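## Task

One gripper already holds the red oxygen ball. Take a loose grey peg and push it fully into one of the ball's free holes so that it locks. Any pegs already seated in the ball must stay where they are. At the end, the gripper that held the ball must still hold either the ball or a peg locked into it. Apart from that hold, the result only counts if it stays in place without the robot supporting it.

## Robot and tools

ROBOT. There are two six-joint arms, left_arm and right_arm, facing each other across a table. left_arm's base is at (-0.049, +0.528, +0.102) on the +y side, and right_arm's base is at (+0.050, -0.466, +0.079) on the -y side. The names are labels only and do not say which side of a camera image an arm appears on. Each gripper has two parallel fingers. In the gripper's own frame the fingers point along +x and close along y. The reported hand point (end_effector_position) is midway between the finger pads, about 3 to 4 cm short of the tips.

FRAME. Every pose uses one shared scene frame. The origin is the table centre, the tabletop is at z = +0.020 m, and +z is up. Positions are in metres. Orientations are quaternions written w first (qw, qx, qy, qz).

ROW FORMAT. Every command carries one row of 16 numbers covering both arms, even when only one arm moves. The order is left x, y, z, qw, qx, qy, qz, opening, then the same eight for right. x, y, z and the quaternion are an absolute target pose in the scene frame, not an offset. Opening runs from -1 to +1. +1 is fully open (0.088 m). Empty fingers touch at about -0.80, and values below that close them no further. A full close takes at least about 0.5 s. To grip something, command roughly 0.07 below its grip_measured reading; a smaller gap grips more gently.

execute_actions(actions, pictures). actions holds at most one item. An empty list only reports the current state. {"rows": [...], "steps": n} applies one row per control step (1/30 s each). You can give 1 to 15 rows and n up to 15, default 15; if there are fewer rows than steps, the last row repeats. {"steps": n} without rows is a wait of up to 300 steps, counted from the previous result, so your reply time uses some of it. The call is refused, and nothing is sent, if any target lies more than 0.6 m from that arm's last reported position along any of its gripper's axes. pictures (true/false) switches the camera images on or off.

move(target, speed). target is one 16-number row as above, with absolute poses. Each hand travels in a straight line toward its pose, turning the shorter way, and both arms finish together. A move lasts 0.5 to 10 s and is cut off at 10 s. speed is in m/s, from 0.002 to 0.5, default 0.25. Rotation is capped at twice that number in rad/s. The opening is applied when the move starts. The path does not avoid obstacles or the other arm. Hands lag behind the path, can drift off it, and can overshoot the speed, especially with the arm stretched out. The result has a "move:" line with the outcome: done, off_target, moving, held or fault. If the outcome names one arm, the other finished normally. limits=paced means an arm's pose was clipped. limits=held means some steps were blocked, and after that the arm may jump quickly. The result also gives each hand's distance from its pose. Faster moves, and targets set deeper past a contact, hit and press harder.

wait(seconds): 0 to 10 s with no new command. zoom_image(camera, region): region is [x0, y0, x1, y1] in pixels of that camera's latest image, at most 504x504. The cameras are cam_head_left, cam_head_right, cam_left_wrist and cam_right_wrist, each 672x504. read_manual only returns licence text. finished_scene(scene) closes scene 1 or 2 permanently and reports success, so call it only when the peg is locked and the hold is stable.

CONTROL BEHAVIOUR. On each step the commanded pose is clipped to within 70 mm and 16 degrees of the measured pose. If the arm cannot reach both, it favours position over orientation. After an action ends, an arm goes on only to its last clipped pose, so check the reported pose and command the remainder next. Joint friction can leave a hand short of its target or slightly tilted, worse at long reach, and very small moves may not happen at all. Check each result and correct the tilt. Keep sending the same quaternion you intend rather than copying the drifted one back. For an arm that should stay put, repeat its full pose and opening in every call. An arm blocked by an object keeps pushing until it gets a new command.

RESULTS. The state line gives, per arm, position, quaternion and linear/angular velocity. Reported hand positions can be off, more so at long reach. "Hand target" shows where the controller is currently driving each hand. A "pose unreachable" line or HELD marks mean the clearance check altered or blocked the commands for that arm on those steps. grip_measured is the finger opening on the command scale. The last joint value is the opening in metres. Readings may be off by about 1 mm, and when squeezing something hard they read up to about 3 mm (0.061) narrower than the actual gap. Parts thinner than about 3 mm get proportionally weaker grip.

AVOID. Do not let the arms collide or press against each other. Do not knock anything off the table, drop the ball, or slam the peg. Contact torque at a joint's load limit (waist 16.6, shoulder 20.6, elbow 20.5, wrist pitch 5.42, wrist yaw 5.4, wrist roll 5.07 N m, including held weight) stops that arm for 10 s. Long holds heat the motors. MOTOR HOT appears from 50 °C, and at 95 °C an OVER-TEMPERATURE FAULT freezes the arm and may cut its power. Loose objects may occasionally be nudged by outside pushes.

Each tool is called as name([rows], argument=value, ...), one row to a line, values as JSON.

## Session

execute_actions(actions=[])

Scene clock: 0.00 s of 4400.00 s.
left_arm: end_effector_position=(+0.2045, +0.1752, +0.3056) grip_measured=-0.118 end_effector_quat_wxyz=(+0.845, -0.004, -0.014, -0.535) end_effector_velocity=(-0.000, +0.000, -0.002) end_effector_angular_velocity=(+0.009, -0.002, +0.005) | right_arm: end_effector_position=(+0.0015, -0.1527, +0.4016) grip_measured=+1.000 end_effector_quat_wxyz=(+0.651, +0.015, -0.016, +0.759) end_effector_velocity=(-0.001, -0.002, -0.001) end_effector_angular_velocity=(+0.001, -0.023, +0.014)
Joint positions: left_arm=[0.279 1.622 0.644 1.008 0.274 0.001 0.033] | right_arm=[-0.003  0.855  0.655  0.245 -0.    -0.005  0.088]
Joint velocities: left_arm=[-0.002 -0.002 -0.002 -0.007 -0.007  0.007 -0.   ] | right_arm=[-0.007 -0.007 -0.002 -0.007 -0.022 -0.022 -0.   ]
Motor temperatures (°C, as the motors report them): left_arm=[23 33 27 27 23 21] | right_arm=[20 35 28 23 21 20]
Heat: left arm: hottest shoulder 33 °C (+0.0 °C/min); right arm: hottest shoulder 35 °C (+0.0 °C/min).
Hand target (left_arm): +0.205, +0.175, +0.306; +0.845, -0.004, -0.014, -0.535
Hand target (right_arm): +0.002, -0.153, +0.402; +0.651, +0.015, -0.016, +0.759
camera_calibration (this result's frames):
cam_left_wrist: T_world_to_cam=[[-0.898561, -0.437784, 0.0305444, 0.256671], [-0.18209, 0.308606, -0.933598, 0.288641], [0.399288, -0.844457, -0.357018, 0.253164], [0, 0, 0, 1]] pos_world=[0.182108, 0.237076, 0.352019]

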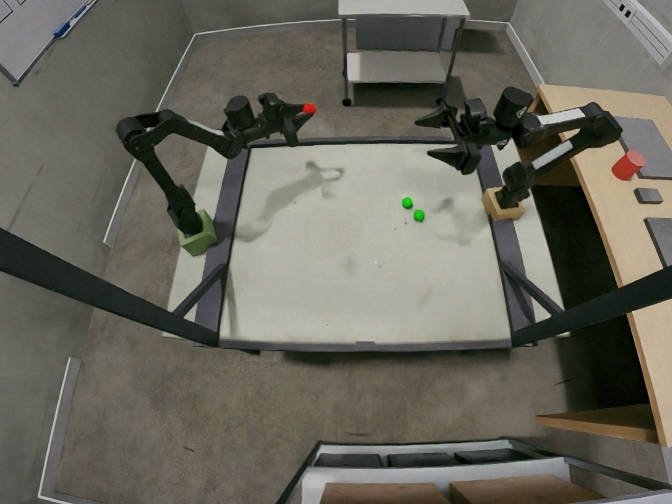

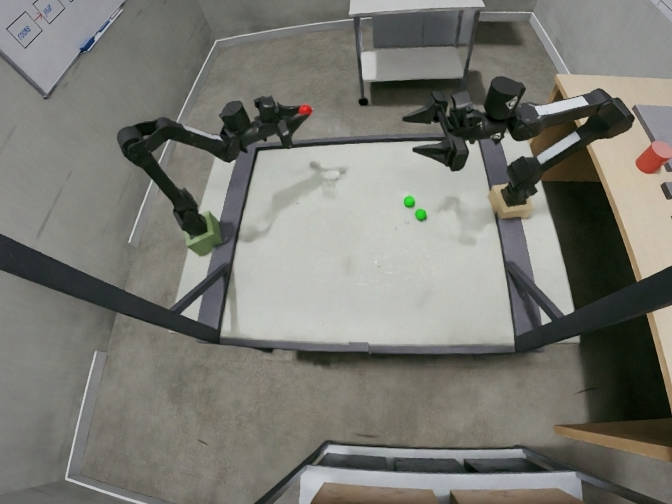

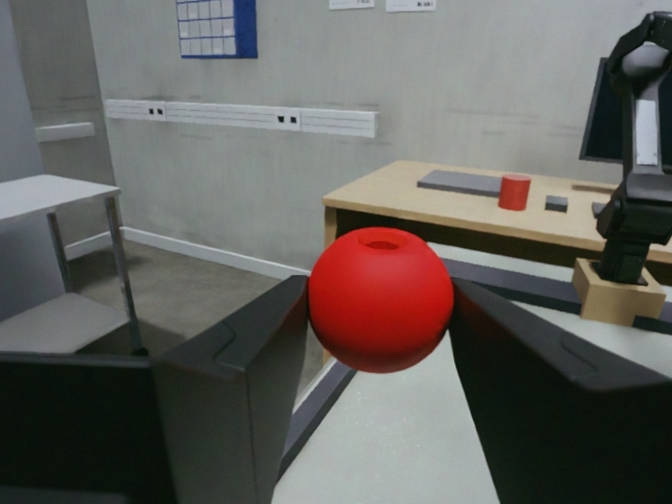

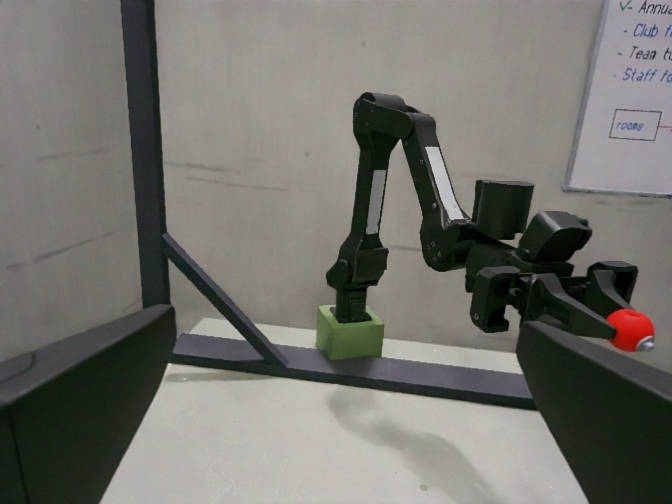

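zoom_image(camera="cam_head_left", region=[340, 170, 480, 310])

zoom_image(camera="cam_head_right", region=[340, 170, 480, 310])

zoom_image(camera="cam_left_wrist", region=[295, 215, 465, 385])

zoom_image(camera="cam_right_wrist", region=[590, 290, 672, 372])

Region (340, 170, 480, 310) of cam_head_left's 672x504 image, scaled by 3.600, with more detail than that image has.

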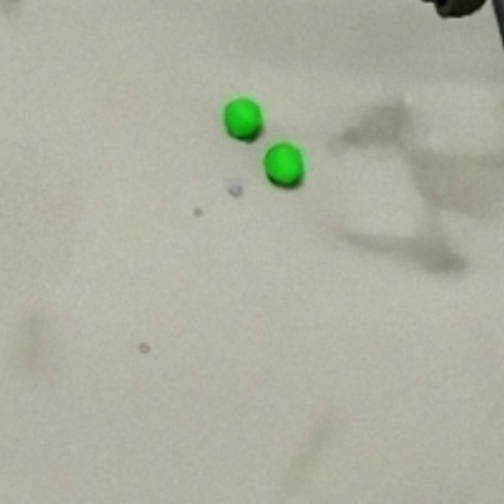

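Region (340, 170, 480, 310) of cam_head_right's 672x504 image, scaled by 3.600, with more detail than that image has.

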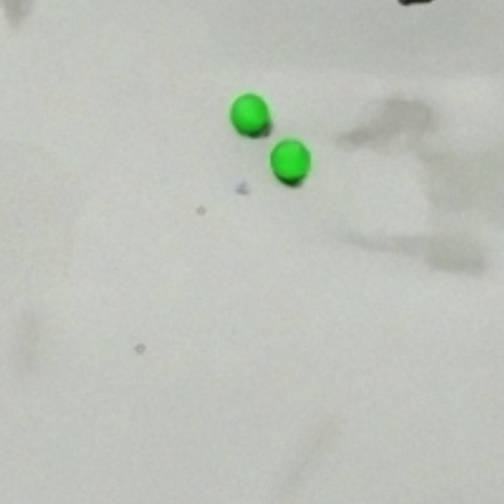

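Region (295, 215, 465, 385) of cam_left_wrist's 672x504 image, scaled by 2.965, with more detail than that image has.

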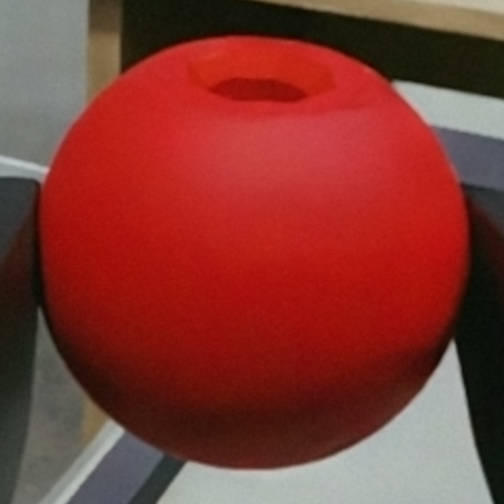

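Region (590, 290, 672, 372) of cam_right_wrist's 672x504 image, scaled by 6.146, with more detail than that image has.

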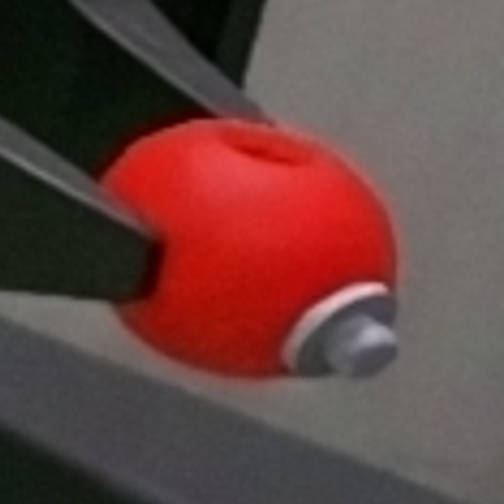

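execute_actions(actions=[])

Scene clock: 13.40 s of 4400.00 s.
left_arm: end_effector_position=(+0.2045, +0.1752, +0.3056) grip_measured=-0.118 end_effector_quat_wxyz=(+0.845, -0.004, -0.014, -0.535) end_effector_velocity=(-0.003, -0.000, -0.002) end_effector_angular_velocity=(-0.003, +0.024, -0.020) | right_arm: end_effector_position=(+0.0015, -0.1527, +0.4016) grip_measured=+1.000 end_effector_quat_wxyz=(+0.651, +0.015, -0.016, +0.759) end_effector_velocity=(-0.000, -0.000, -0.005) end_effector_angular_velocity=(-0.021, -0.011, +0.005)
Joint positions: left_arm=[0.279 1.622 0.644 1.008 0.274 0.001 0.033] | right_arm=[-0.003  0.855  0.655  0.245 -0.    -0.005  0.088]
Joint velocities: left_arm=[ 0.002 -0.002 -0.002 -0.007  0.022 -0.022 -0.   ] | right_arm=[-0.002 -0.002 -0.002 -0.022 -0.007 -0.007  0.   ]
Motor temperatures (°C, as the motors report them): left_arm=[23 34 28 30 23 21] | right_arm=[20 34 30 25 21 20]
Heat: left arm: hottest shoulder 34 °C (+4.5 °C/min); right arm: hottest shoulder 34 °C (-4.5 °C/min).
Hand target (left_arm): +0.205, +0.175, +0.306; +0.845, -0.004, -0.014, -0.535
Hand target (right_arm): +0.002, -0.153, +0.402; +0.651, +0.015, -0.016, +0.759
Steps of this call (steps 1 to 90: nothing new was sent; then 10.40 s passed at rest). Readings (end_effector_position):
1: left_arm (+0.2045, +0.1752, +0.3056) | right_arm (+0.0015, -0.1527, +0.4016)
2: left_arm (+0.2045, +0.1752, +0.3056) | right_arm (+0.0015, -0.1527, +0.4016)
4: left_arm (+0.2045, +0.1752, +0.3056) | right_arm (+0.0015, -0.1527, +0.4016)
8: left_arm (+0.2045, +0.1752, +0.3056) | right_arm (+0.0015, -0.1527, +0.4016)
90: the state above
camera_calibration (this result's frames):
cam_left_wrist: T_world_to_cam=[[-0.898561, -0.437784, 0.0305444, 0.256671], [-0.18209, 0.308606, -0.933598, 0.288641], [0.399288, -0.844457, -0.357018, 0.253164], [0, 0, 0, 1]] pos_world=[0.182108, 0.237076, 0.352019]

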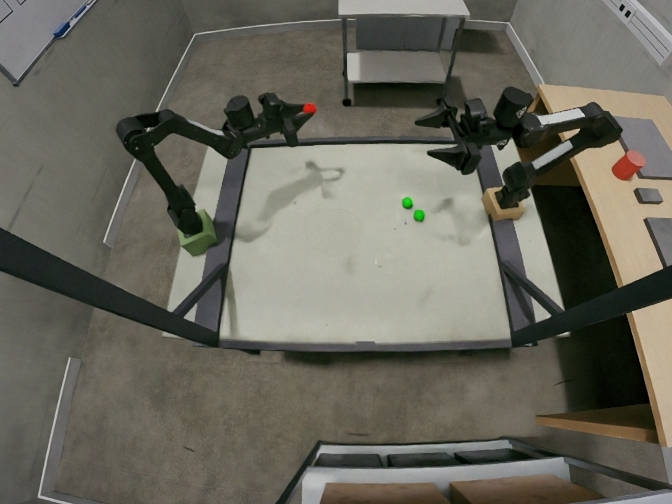

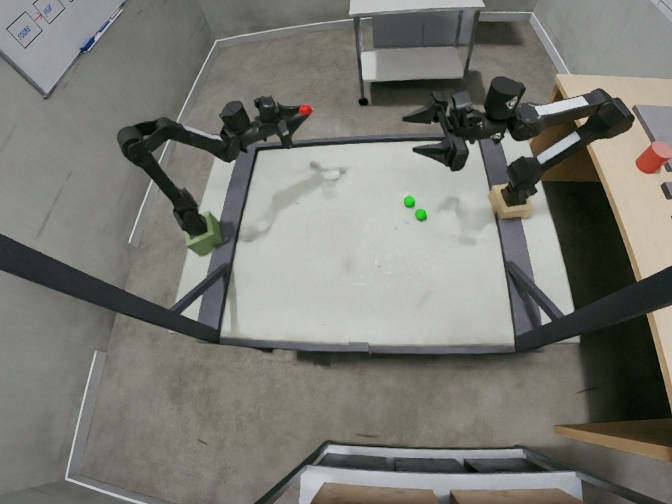

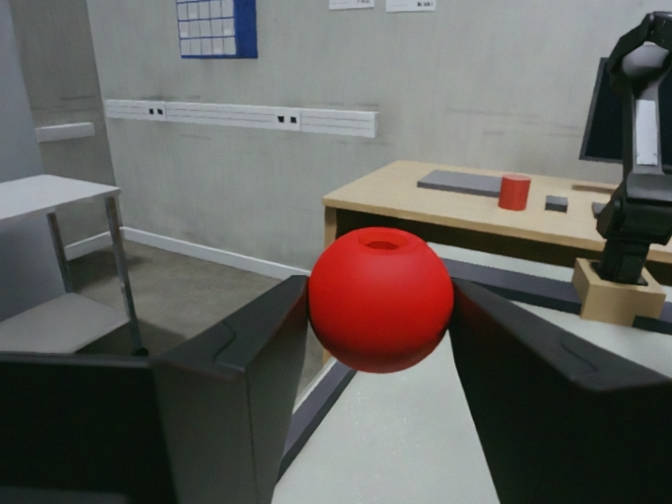

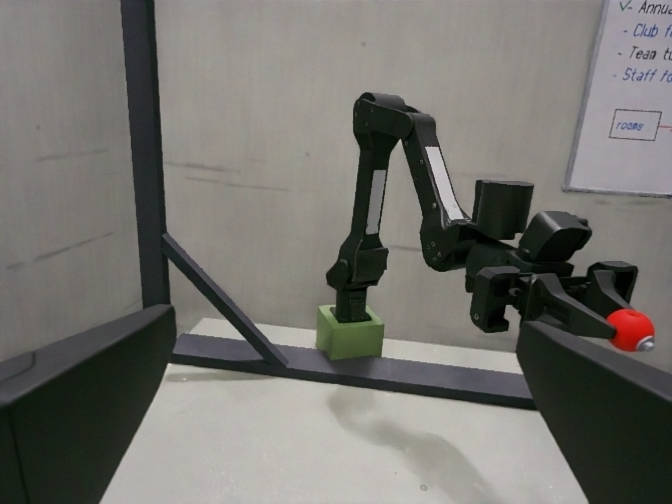

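move(target=[0.2045,0.1752,0.3056,0.845,-0.004,-0.014,-0.535,-0.19, -0.012,-0.125,0.17,0.5,-0.5,0.5,0.5,0.3], speed=0.3)

Scene clock: 27.50 s of 4400.00 s.
left_arm: end_effector_position=(+0.2045, +0.1752, +0.3056) grip_measured=-0.118 end_effector_quat_wxyz=(+0.845, -0.004, -0.014, -0.535) end_effector_velocity=(+0.000, -0.000, +0.000) end_effector_angular_velocity=(-0.001, +0.008, +0.005) | right_arm: end_effector_position=(-0.0118, -0.1275, +0.1724) grip_measured=+0.303 end_effector_quat_wxyz=(+0.499, -0.499, +0.496, +0.506) end_effector_velocity=(-0.001, +0.003, +0.007) end_effector_angular_velocity=(+0.006, +0.008, +0.005)
Joint positions: left_arm=[0.279 1.622 0.644 1.008 0.274 0.001 0.033] | right_arm=[ 0.023  1.854  1.432 -1.139 -0.002  0.17   0.054]
Joint velocities: left_arm=[-0.002 -0.002  0.002 -0.007 -0.007 -0.007  0.   ] | right_arm=[-0.002  0.002  0.032 -0.022 -0.007 -0.007  0.   ]
Motor temperatures (°C, as the motors report them): left_arm=[23 34 29 31 23 21] | right_arm=[20 34 32 27 21 20]
Heat: left arm: hottest shoulder 34 °C (+2.2 °C/min); right arm: hottest shoulder 34 °C (-2.2 °C/min).
Hand target (left_arm): +0.204, +0.175, +0.306; +0.845, -0.004, -0.014, -0.535
Hand target (right_arm): -0.012, -0.126, +0.170; +0.497, -0.500, +0.500, +0.503
Off the commanded pose (left_arm): 0.000 m, 0 deg.
Off the commanded pose (right_arm): 0.003 m, 1 deg.
After step 90, 8.00 s passed at rest.
move: done
camera_calibration (this result's frames):
cam_left_wrist: T_world_to_cam=[[-0.898561, -0.437784, 0.0305444, 0.256671], [-0.18209, 0.308606, -0.933598, 0.288641], [0.399288, -0.844457, -0.357018, 0.253164], [0, 0, 0, 1]] pos_world=[0.182108, 0.237076, 0.352019]
cam_right_wrist: T_world_to_cam=[[0.996548, 0.0818689, 0.0137943, 0.0221111], [0.0737168, -0.948977, 0.306607, -0.139898], [0.038192, -0.304532, -0.951736, 0.205159], [0, 0, 0, 1]] pos_world=[-0.0195574, -0.0720923, 0.237846]

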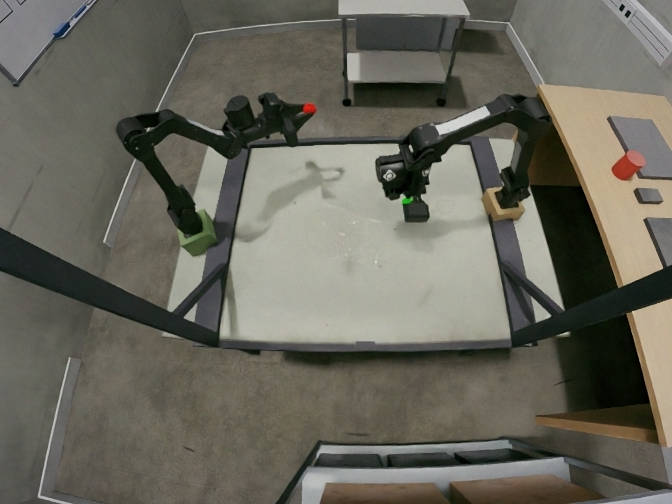

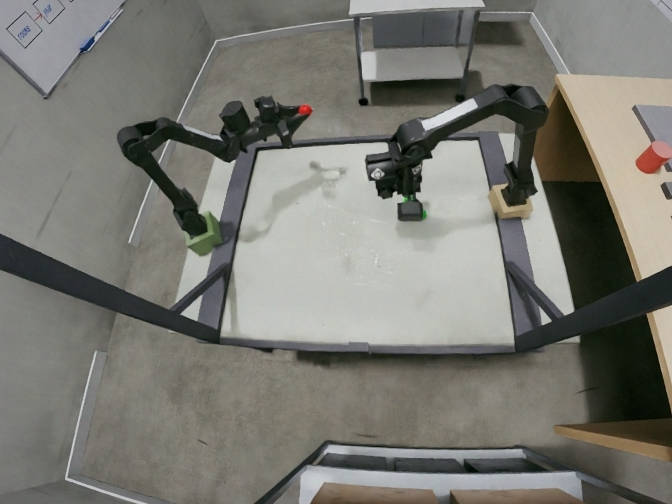

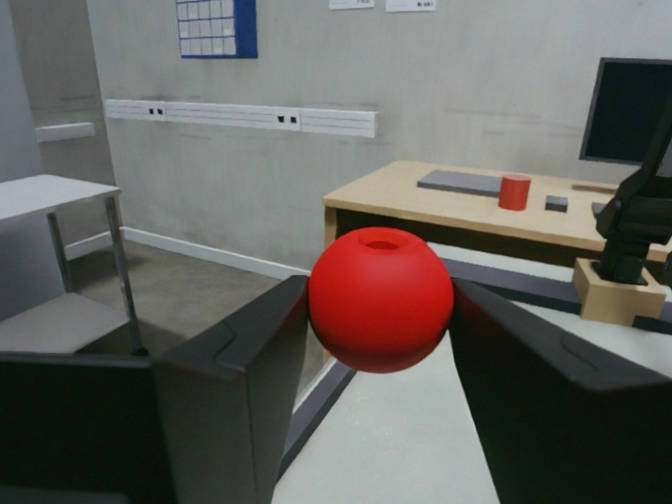

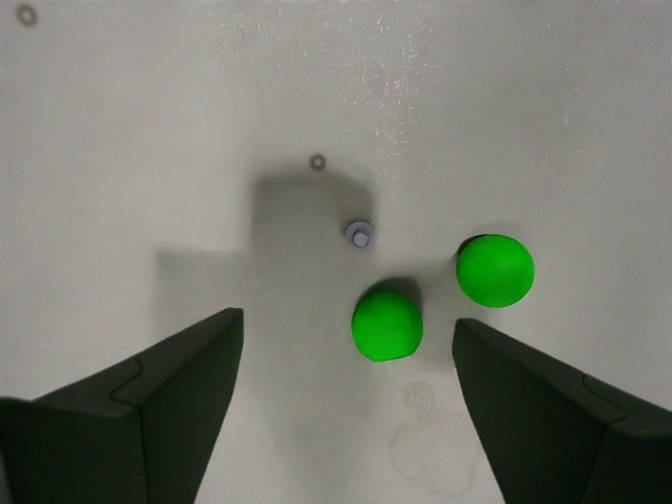

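zoom_image(camera="cam_right_wrist", region=[320, 200, 400, 270])

Region (320, 200, 400, 270) of cam_right_wrist's 672x504 image, scaled by 6.300, with more detail than that image has; it fills the top 441 rows of this view, and the rest is white.

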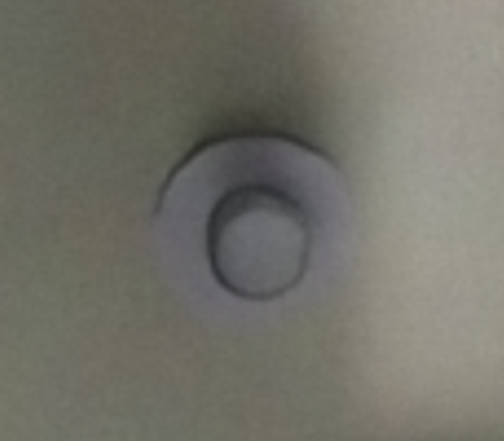

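move(target=[0.2045,0.1752,0.3056,0.845,-0.004,-0.014,-0.535,-0.19, -0.001,-0.136,0.095,0.5,-0.5,0.5,0.5,-0.4], speed=0.12)

Scene clock: 48.33 s of 4400.00 s.
left_arm: end_effector_position=(+0.2045, +0.1752, +0.3056) grip_measured=-0.118 end_effector_quat_wxyz=(+0.845, -0.004, -0.014, -0.535) end_effector_velocity=(-0.000, +0.000, -0.005) end_effector_angular_velocity=(+0.013, +0.021, +0.005) | right_arm: end_effector_position=(-0.0026, -0.1329, +0.1011) grip_measured=-0.397 end_effector_quat_wxyz=(+0.503, -0.494, +0.497, +0.506) end_effector_velocity=(+0.000, -0.002, +0.000) end_effector_angular_velocity=(-0.008, +0.006, +0.020)
Joint positions: left_arm=[0.279 1.622 0.644 1.008 0.274 0.001 0.033] | right_arm=[-0.001  1.907  1.204 -0.849 -0.002  0.156  0.02 ]
Joint velocities: left_arm=[-0.002 -0.002 -0.002 -0.022 -0.007 -0.007 -0.   ] | right_arm=[-0.002 -0.002 -0.002 -0.007 -0.007 -0.022 -0.   ]
Motor temperatures (°C, as the motors report them): left_arm=[23 35 30 32 23 21] | right_arm=[20 37 32 25 21 20]
Heat: left arm: hottest shoulder 35 °C (+2.5 °C/min); right arm: hottest shoulder 37 °C (+2.5 °C/min).
Hand target (left_arm): +0.204, +0.175, +0.306; +0.845, -0.004, -0.014, -0.535
Hand target (right_arm): -0.001, -0.136, +0.095; +0.500, -0.500, +0.500, +0.500
Off the commanded pose (left_arm): 0.000 m, 0 deg.
Off the commanded pose (right_arm): 0.007 m, 1 deg.
After step 90, 16.77 s passed at rest.
move: done
camera_calibration (this result's frames):
cam_left_wrist: T_world_to_cam=[[-0.898561, -0.437784, 0.0305444, 0.256671], [-0.18209, 0.308606, -0.933598, 0.288641], [0.399288, -0.844457, -0.357018, 0.253164], [0, 0, 0, 1]] pos_world=[0.182108, 0.237076, 0.352019]
cam_right_wrist: T_world_to_cam=[[0.997329, 0.071852, 0.0131277, 0.0130915], [0.064708, -0.952523, 0.29751, -0.123425], [0.0338811, -0.295866, -0.954628, 0.13672], [0, 0, 0, 1]] pos_world=[-0.00970221, -0.0780548, 0.167065]

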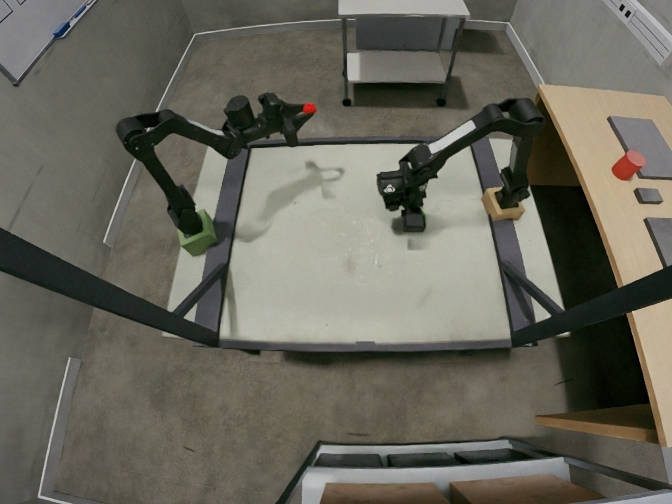

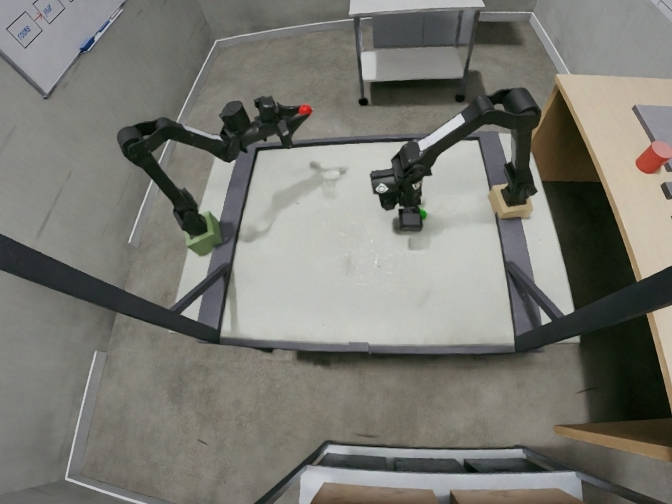

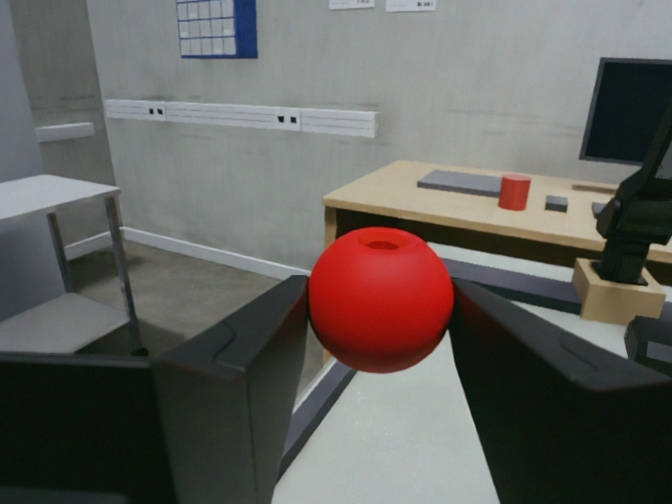

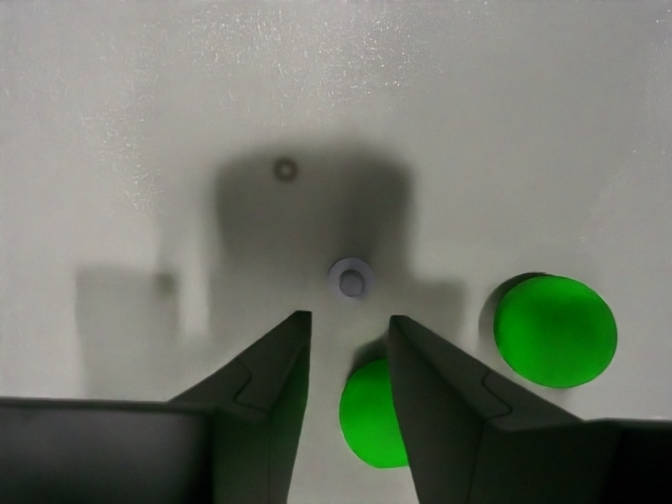

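zoom_image(camera="cam_right_wrist", region=[290, 240, 410, 350])

Region (290, 240, 410, 350) of cam_right_wrist's 672x504 image, scaled by 4.200, with more detail than that image has; it fills the top 462 rows of this view, and the rest is white.

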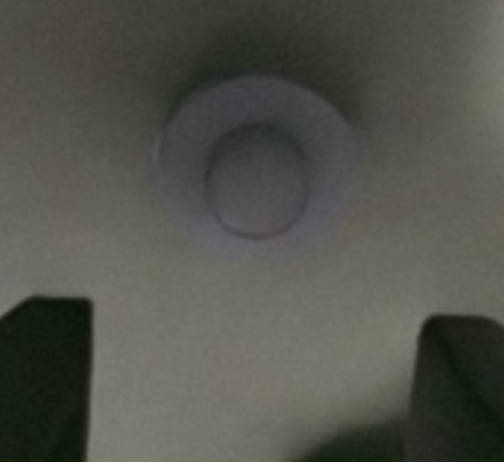

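move(target=[0.2045,0.1752,0.3056,0.845,-0.004,-0.014,-0.535,-0.19, 0.0012,-0.1375,0.066,0.5,-0.5,0.5,0.5,-0.54], speed=0.05)

zoom_image(camera="cam_right_wrist", region=[280, 260, 420, 390])

Scene clock: 59.13 s of 4400.00 s.
left_arm: end_effector_position=(+0.2045, +0.1752, +0.3056) grip_measured=-0.118 end_effector_quat_wxyz=(+0.845, -0.004, -0.014, -0.535) end_effector_velocity=(-0.002, -0.001, +0.001) end_effector_angular_velocity=(+0.005, -0.005, +0.000) | right_arm: end_effector_position=(-0.0006, -0.1336, +0.0721) grip_measured=-0.537 end_effector_quat_wxyz=(+0.504, -0.494, +0.496, +0.506) end_effector_velocity=(-0.000, +0.000, -0.001) end_effector_angular_velocity=(+0.001, +0.007, +0.020)
Joint positions: left_arm=[0.279 1.622 0.644 1.008 0.274 0.001 0.033] | right_arm=[-0.007  1.958  1.144 -0.737 -0.002  0.15   0.013]
Joint velocities: left_arm=[-0.007 -0.007 -0.002 -0.007 -0.007  0.007 -0.   ] | right_arm=[-0.002  0.002 -0.002  0.007 -0.007 -0.022 -0.   ]
Motor temperatures (°C, as the motors report them): left_arm=[23 35 30 33 23 21] | right_arm=[20 38 32 25 21 20]
Heat: left arm: hottest shoulder 35 °C (+2.0 °C/min); right arm: hottest shoulder 38 °C (+3.0 °C/min).
Hand target (left_arm): +0.204, +0.175, +0.306; +0.845, -0.004, -0.014, -0.535
Hand target (right_arm): +0.001, -0.138, +0.066; +0.500, -0.500, +0.500, +0.500
Off the commanded pose (left_arm): 0.000 m, 0 deg.
Off the commanded pose (right_arm): 0.007 m, 1 deg.
After step 90, 6.77 s passed at rest.
move: done
camera_calibration (this result's frames):
cam_left_wrist: T_world_to_cam=[[-0.898561, -0.437784, 0.0305444, 0.256671], [-0.18209, 0.308606, -0.933598, 0.288641], [0.399288, -0.844457, -0.357018, 0.253164], [0, 0, 0, 1]] pos_world=[0.182108, 0.237076, 0.352019]
cam_right_wrist: T_world_to_cam=[[0.99733, 0.0718357, 0.0131463, 0.0114649], [0.0647262, -0.952868, 0.2964, -0.115605], [0.0338188, -0.294758, -0.954973, 0.108954], [0, 0, 0, 1]] pos_world=[-0.0076363, -0.078865, 0.138162]

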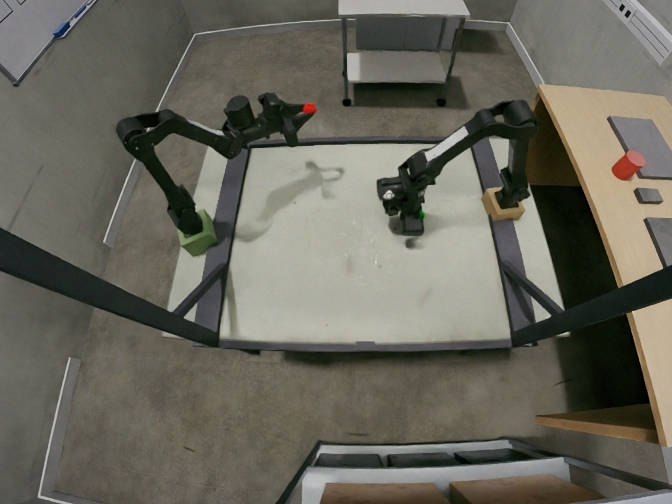

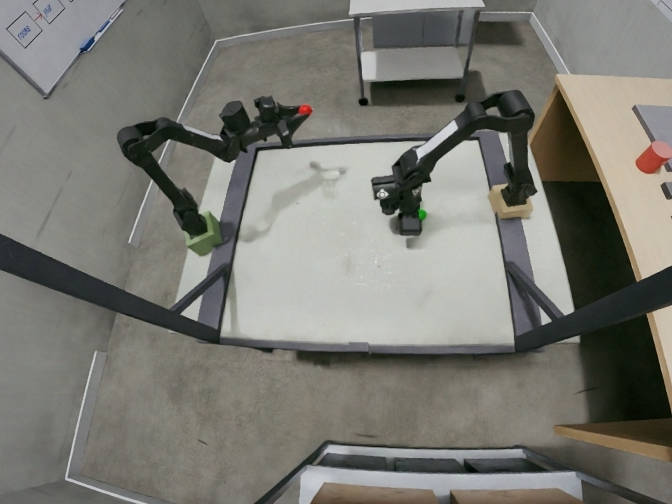

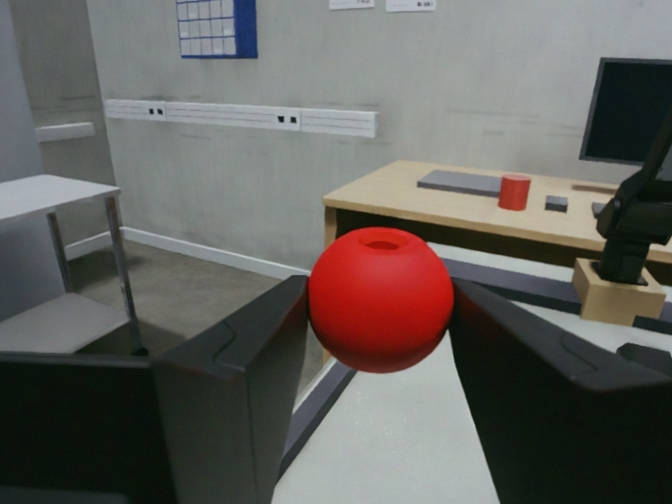

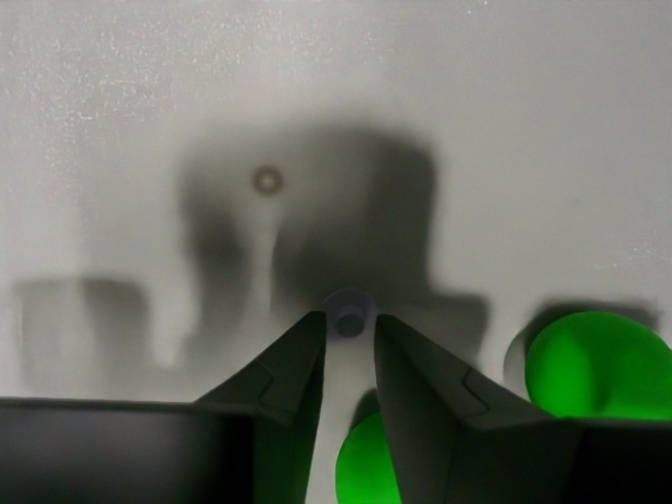

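Region (280, 260, 420, 390) of cam_right_wrist's 672x504 image, scaled by 3.600, with more detail than that image has; it fills the top 468 rows of this view, and the rest is white.

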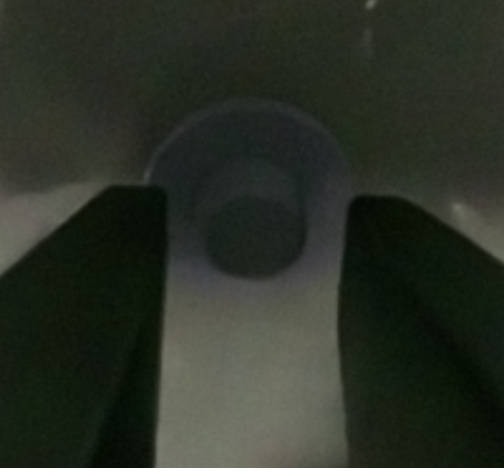

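move(target=[0.2045,0.1752,0.3056,0.845,-0.004,-0.014,-0.535,-0.19, 0.0012,-0.1402,0.055,0.5,-0.5,0.5,0.5,-0.56], speed=0.02)

zoom_image(camera="cam_right_wrist", region=[280, 260, 420, 390])

Scene clock: 66.60 s of 4400.00 s.
left_arm: end_effector_position=(+0.2045, +0.1752, +0.3056) grip_measured=-0.118 end_effector_quat_wxyz=(+0.845, -0.004, -0.014, -0.535) end_effector_velocity=(-0.002, -0.001, -0.002) end_effector_angular_velocity=(+0.003, +0.011, -0.010) | right_arm: end_effector_position=(-0.0005, -0.1338, +0.0655) grip_measured=-0.557 end_effector_quat_wxyz=(+0.506, -0.491, +0.494, +0.509) end_effector_velocity=(-0.003, +0.001, +0.002) end_effector_angular_velocity=(+0.009, +0.023, +0.006)
Joint positions: left_arm=[0.279 1.622 0.644 1.008 0.274 0.001 0.033] | right_arm=[-0.007  1.964  1.122 -0.697 -0.002  0.15   0.012]
Joint velocities: left_arm=[-0.002 -0.002 -0.002 -0.007  0.007 -0.007 -0.   ] | right_arm=[-0.002 -0.007 -0.002  0.007 -0.022 -0.007 -0.   ]
Motor temperatures (°C, as the motors report them): left_arm=[23 35 31 33 23 21] | right_arm=[20 38 31 24 21 20]
Heat: left arm: hottest shoulder 35 °C (+1.0 °C/min); right arm: hottest shoulder 38 °C (+4.0 °C/min).
Hand target (left_arm): +0.204, +0.175, +0.306; +0.845, -0.004, -0.014, -0.535
Hand target (right_arm): +0.001, -0.140, +0.055; +0.500, -0.500, +0.500, +0.500
Off the commanded pose (left_arm): 0.000 m, 0 deg.
Off the commanded pose (right_arm): 0.012 m, 2 deg.
After step 90, 3.33 s passed at rest.
move: off_target (right_arm)
camera_calibration (this result's frames):
cam_left_wrist: T_world_to_cam=[[-0.898561, -0.437784, 0.0305444, 0.256671], [-0.18209, 0.308606, -0.933598, 0.288641], [0.399288, -0.844457, -0.357018, 0.253164], [0, 0, 0, 1]] pos_world=[0.182108, 0.237076, 0.352019]
cam_right_wrist: T_world_to_cam=[[0.997351, 0.0716966, 0.0122817, 0.0115782], [0.0652077, -0.956053, 0.285852, -0.11352], [0.0322366, -0.284294, -0.958195, 0.104181], [0, 0, 0, 1]] pos_world=[-0.0075036, -0.0797427, 0.132133]

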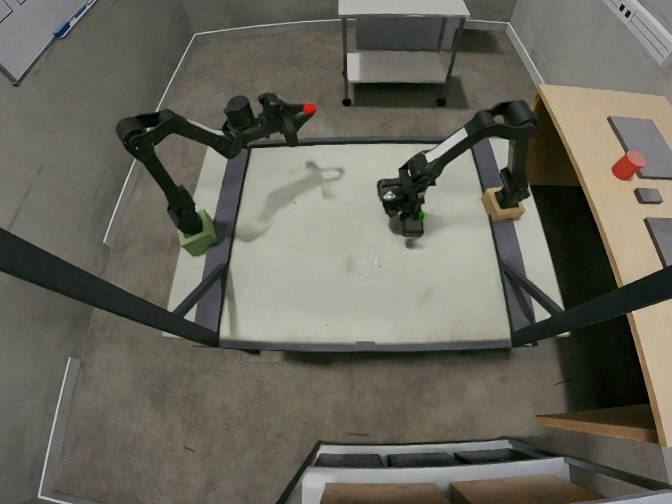

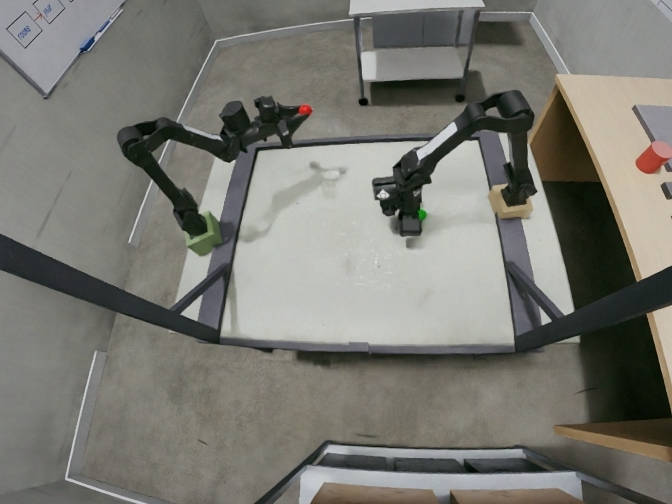

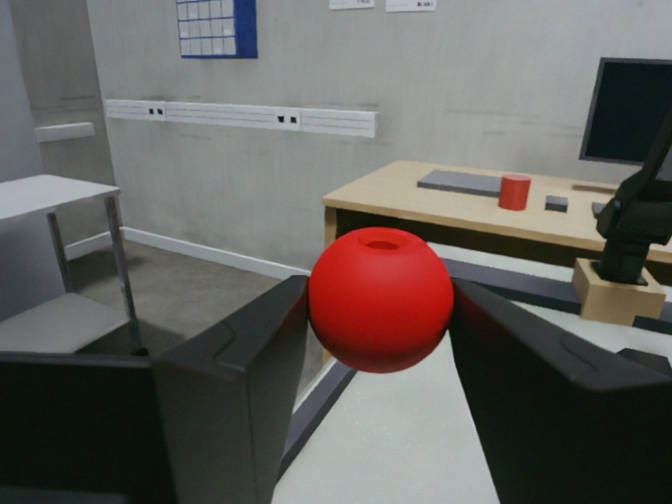

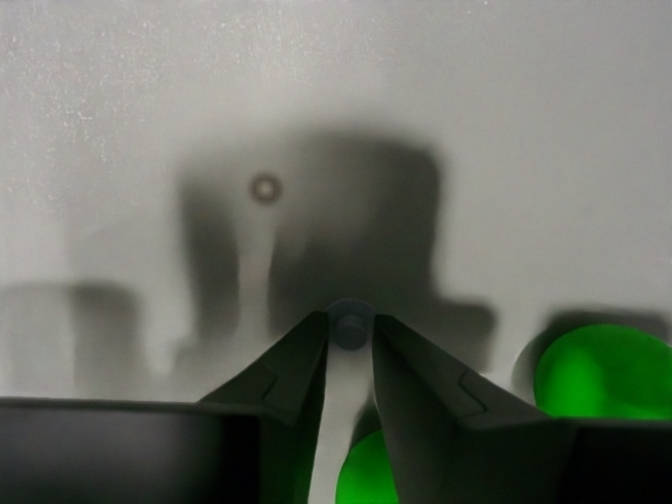

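Region (280, 260, 420, 390) of cam_right_wrist's 672x504 image, scaled by 3.600, with more detail than that image has; it fills the top 468 rows of this view, and the rest is white.

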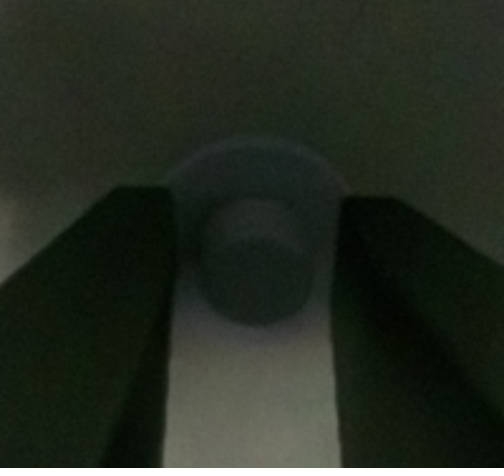

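execute_actions([
  {"rows": [
[0.2045,0.1752,0.3056,0.845,-0.004,-0.014,-0.535,-0.19, 0.0012,-0.1395,0.056,0.5,-0.5,0.5,0.5,-0.59],
[0.2045,0.1752,0.3056,0.845,-0.004,-0.014,-0.535,-0.19, 0.0012,-0.1395,0.056,0.5,-0.5,0.5,0.5,-0.61],
[0.2045,0.1752,0.3056,0.845,-0.004,-0.014,-0.535,-0.19, 0.0012,-0.1395,0.056,0.5,-0.5,0.5,0.5,-0.62],
[0.2045,0.1752,0.3056,0.845,-0.004,-0.014,-0.535,-0.19, 0.0012,-0.1395,0.056,0.5,-0.5,0.5,0.5,-0.63],
[0.2045,0.1752,0.3056,0.845,-0.004,-0.014,-0.535,-0.19, 0.0012,-0.1395,0.056,0.5,-0.5,0.5,0.5,-0.64],
[0.2045,0.1752,0.3056,0.845,-0.004,-0.014,-0.535,-0.19, 0.0012,-0.1395,0.056,0.5,-0.5,0.5,0.5,-0.65],
[0.2045,0.1752,0.3056,0.845,-0.004,-0.014,-0.535,-0.19, 0.0012,-0.1395,0.056,0.5,-0.5,0.5,0.5,-0.66],
[0.2045,0.1752,0.3056,0.845,-0.004,-0.014,-0.535,-0.19, 0.0012,-0.1395,0.056,0.5,-0.5,0.5,0.5,-0.67],
[0.2045,0.1752,0.3056,0.845,-0.004,-0.014,-0.535,-0.19, 0.0012,-0.1395,0.056,0.5,-0.5,0.5,0.5,-0.685],
[0.2045,0.1752,0.3056,0.845,-0.004,-0.014,-0.535,-0.19, 0.0012,-0.1395,0.056,0.5,-0.5,0.5,0.5,-0.70],
[0.2045,0.1752,0.3056,0.845,-0.004,-0.014,-0.535,-0.19, 0.0012,-0.1395,0.056,0.5,-0.5,0.5,0.5,-0.715],
[0.2045,0.1752,0.3056,0.845,-0.004,-0.014,-0.535,-0.19, 0.0012,-0.1395,0.056,0.5,-0.5,0.5,0.5,-0.73],
[0.2045,0.1752,0.3056,0.845,-0.004,-0.014,-0.535,-0.19, 0.0012,-0.1395,0.056,0.5,-0.5,0.5,0.5,-0.745],
[0.2045,0.1752,0.3056,0.845,-0.004,-0.014,-0.535,-0.19, 0.0012,-0.1395,0.056,0.5,-0.5,0.5,0.5,-0.755]
], "steps": 15},
], pictures=false)

Scene clock: 76.77 s of 4400.00 s.
left_arm: end_effector_position=(+0.2045, +0.1752, +0.3056) grip_measured=-0.118 end_effector_quat_wxyz=(+0.845, -0.004, -0.014, -0.535) end_effector_velocity=(-0.001, +0.001, +0.001) end_effector_angular_velocity=(-0.008, +0.022, +0.004) | right_arm: end_effector_position=(-0.0004, -0.1337, +0.0655) grip_measured=-0.709 end_effector_quat_wxyz=(+0.506, -0.491, +0.494, +0.509) end_effector_velocity=(-0.005, +0.000, +0.000) end_effector_angular_velocity=(+0.002, +0.037, +0.006)
Joint positions: left_arm=[0.279 1.622 0.644 1.008 0.274 0.001 0.033] | right_arm=[-0.007  1.964  1.122 -0.697 -0.002  0.15   0.004]
Joint velocities: left_arm=[-0.002 -0.007 -0.002 -0.007 -0.007 -0.022 -0.   ] | right_arm=[-0.002 -0.002 -0.002  0.007 -0.037 -0.007 -0.   ]
Motor temperatures (°C, as the motors report them): left_arm=[23 35 31 33 23 21] | right_arm=[20 38 31 24 21 20]
Heat: left arm: hottest shoulder 35 °C (+1.0 °C/min); right arm: hottest shoulder 38 °C (+4.0 °C/min).
Hand target (left_arm): +0.204, +0.175, +0.306; +0.845, -0.004, -0.014, -0.535
Hand target (right_arm): +0.001, -0.140, +0.056; +0.500, -0.500, +0.500, +0.500
Off the commanded pose (left_arm): 0.000 m, 0 deg.
Off the commanded pose (right_arm): 0.011 m, 2 deg.
Steps of this call (steps 1 to 90: nothing new was sent; then 6.67 s passed at rest; steps 91 to 105: all 15 steps of this action). Readings (end_effector_position):
91: left_arm (+0.2045, +0.1752, +0.3056) | right_arm (-0.0005, -0.1338, +0.0655)
92: left_arm (+0.2045, +0.1752, +0.3056) | right_arm (-0.0004, -0.1337, +0.0655)
94: left_arm (+0.2045, +0.1752, +0.3056) | right_arm (+0.0000, -0.1337, +0.0655)
98: left_arm (+0.2045, +0.1752, +0.3056) | right_arm (-0.0004, -0.1337, +0.0655)
105: the state above

move(target=[0.125,0.04,0.15,0.7888,0.0941,0.1249,-0.5944,-0.19, 0.0012,-0.140,0.15,0.5,-0.5,0.5,0.5,-0.77], speed=0.15)

Scene clock: 81.40 s of 4400.00 s.
left_arm: end_effector_position=(+0.1246, +0.0412, +0.1547) grip_measured=-0.118 end_effector_quat_wxyz=(+0.789, +0.094, +0.120, -0.595) end_effector_velocity=(-0.000, -0.000, -0.002) end_effector_angular_velocity=(+0.006, +0.007, +0.007) | right_arm: end_effector_position=(+0.0009, -0.1421, +0.1457) grip_measured=-0.709 end_effector_quat_wxyz=(+0.497, -0.504, +0.504, +0.496) end_effector_velocity=(+0.001, -0.002, +0.000) end_effector_angular_velocity=(-0.006, -0.008, +0.010)
Joint positions: left_arm=[-0.071  2.147  0.951  0.89   0.083  0.032  0.033] | right_arm=[-0.007  1.836  1.3   -1.049 -0.002  0.15   0.004]
Joint velocities: left_arm=[-0.002  0.002  0.002 -0.007 -0.007 -0.007  0.   ] | right_arm=[ 0.002 -0.002 -0.002 -0.007  0.007 -0.007 -0.   ]
Motor temperatures (°C, as the motors report them): left_arm=[23 36 31 33 23 21] | right_arm=[20 38 31 24 21 20]
Heat: left arm: hottest shoulder 36 °C (+2.0 °C/min); right arm: hottest shoulder 38 °C (+4.1 °C/min).
Hand target (left_arm): +0.125, +0.039, +0.150; +0.789, +0.095, +0.124, -0.595
Hand target (right_arm): +0.001, -0.140, +0.150; +0.500, -0.500, +0.500, +0.500
Off the commanded pose (left_arm): 0.005 m, 1 deg.
Off the commanded pose (right_arm): 0.005 m, 1 deg.
move: done
camera_calibration (this result's frames):
cam_left_wrist: T_world_to_cam=[[-0.954759, -0.296054, 0.0280652, 0.132402], [-0.211308, 0.608983, -0.764519, 0.139708], [0.209248, -0.735862, -0.64399, 0.1817], [0, 0, 0, 1]] pos_world=[0.117913, 0.0878244, 0.220107]
cam_right_wrist: T_world_to_cam=[[0.997277, 0.0719514, 0.0161988, 0.00921593], [0.0626428, -0.942296, 0.328868, -0.148822], [0.0389266, -0.326958, -0.944237, 0.170582], [0, 0, 0, 1]] pos_world=[-0.00650837, -0.0851245, 0.209864]

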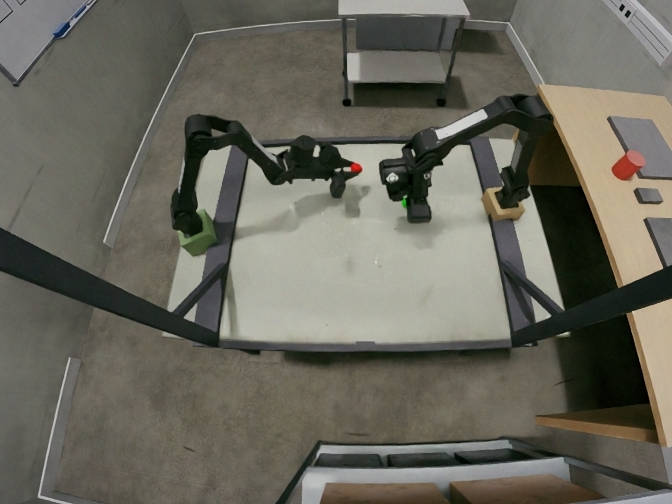

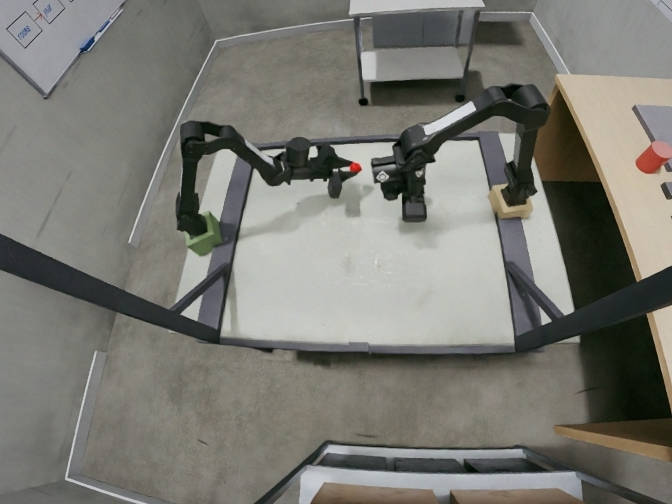

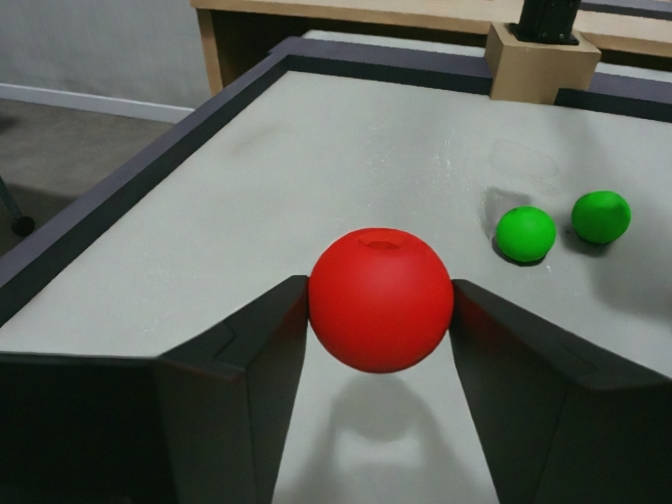

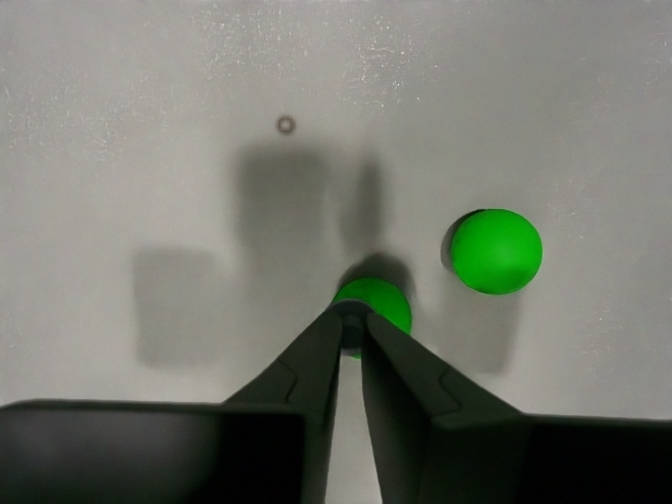

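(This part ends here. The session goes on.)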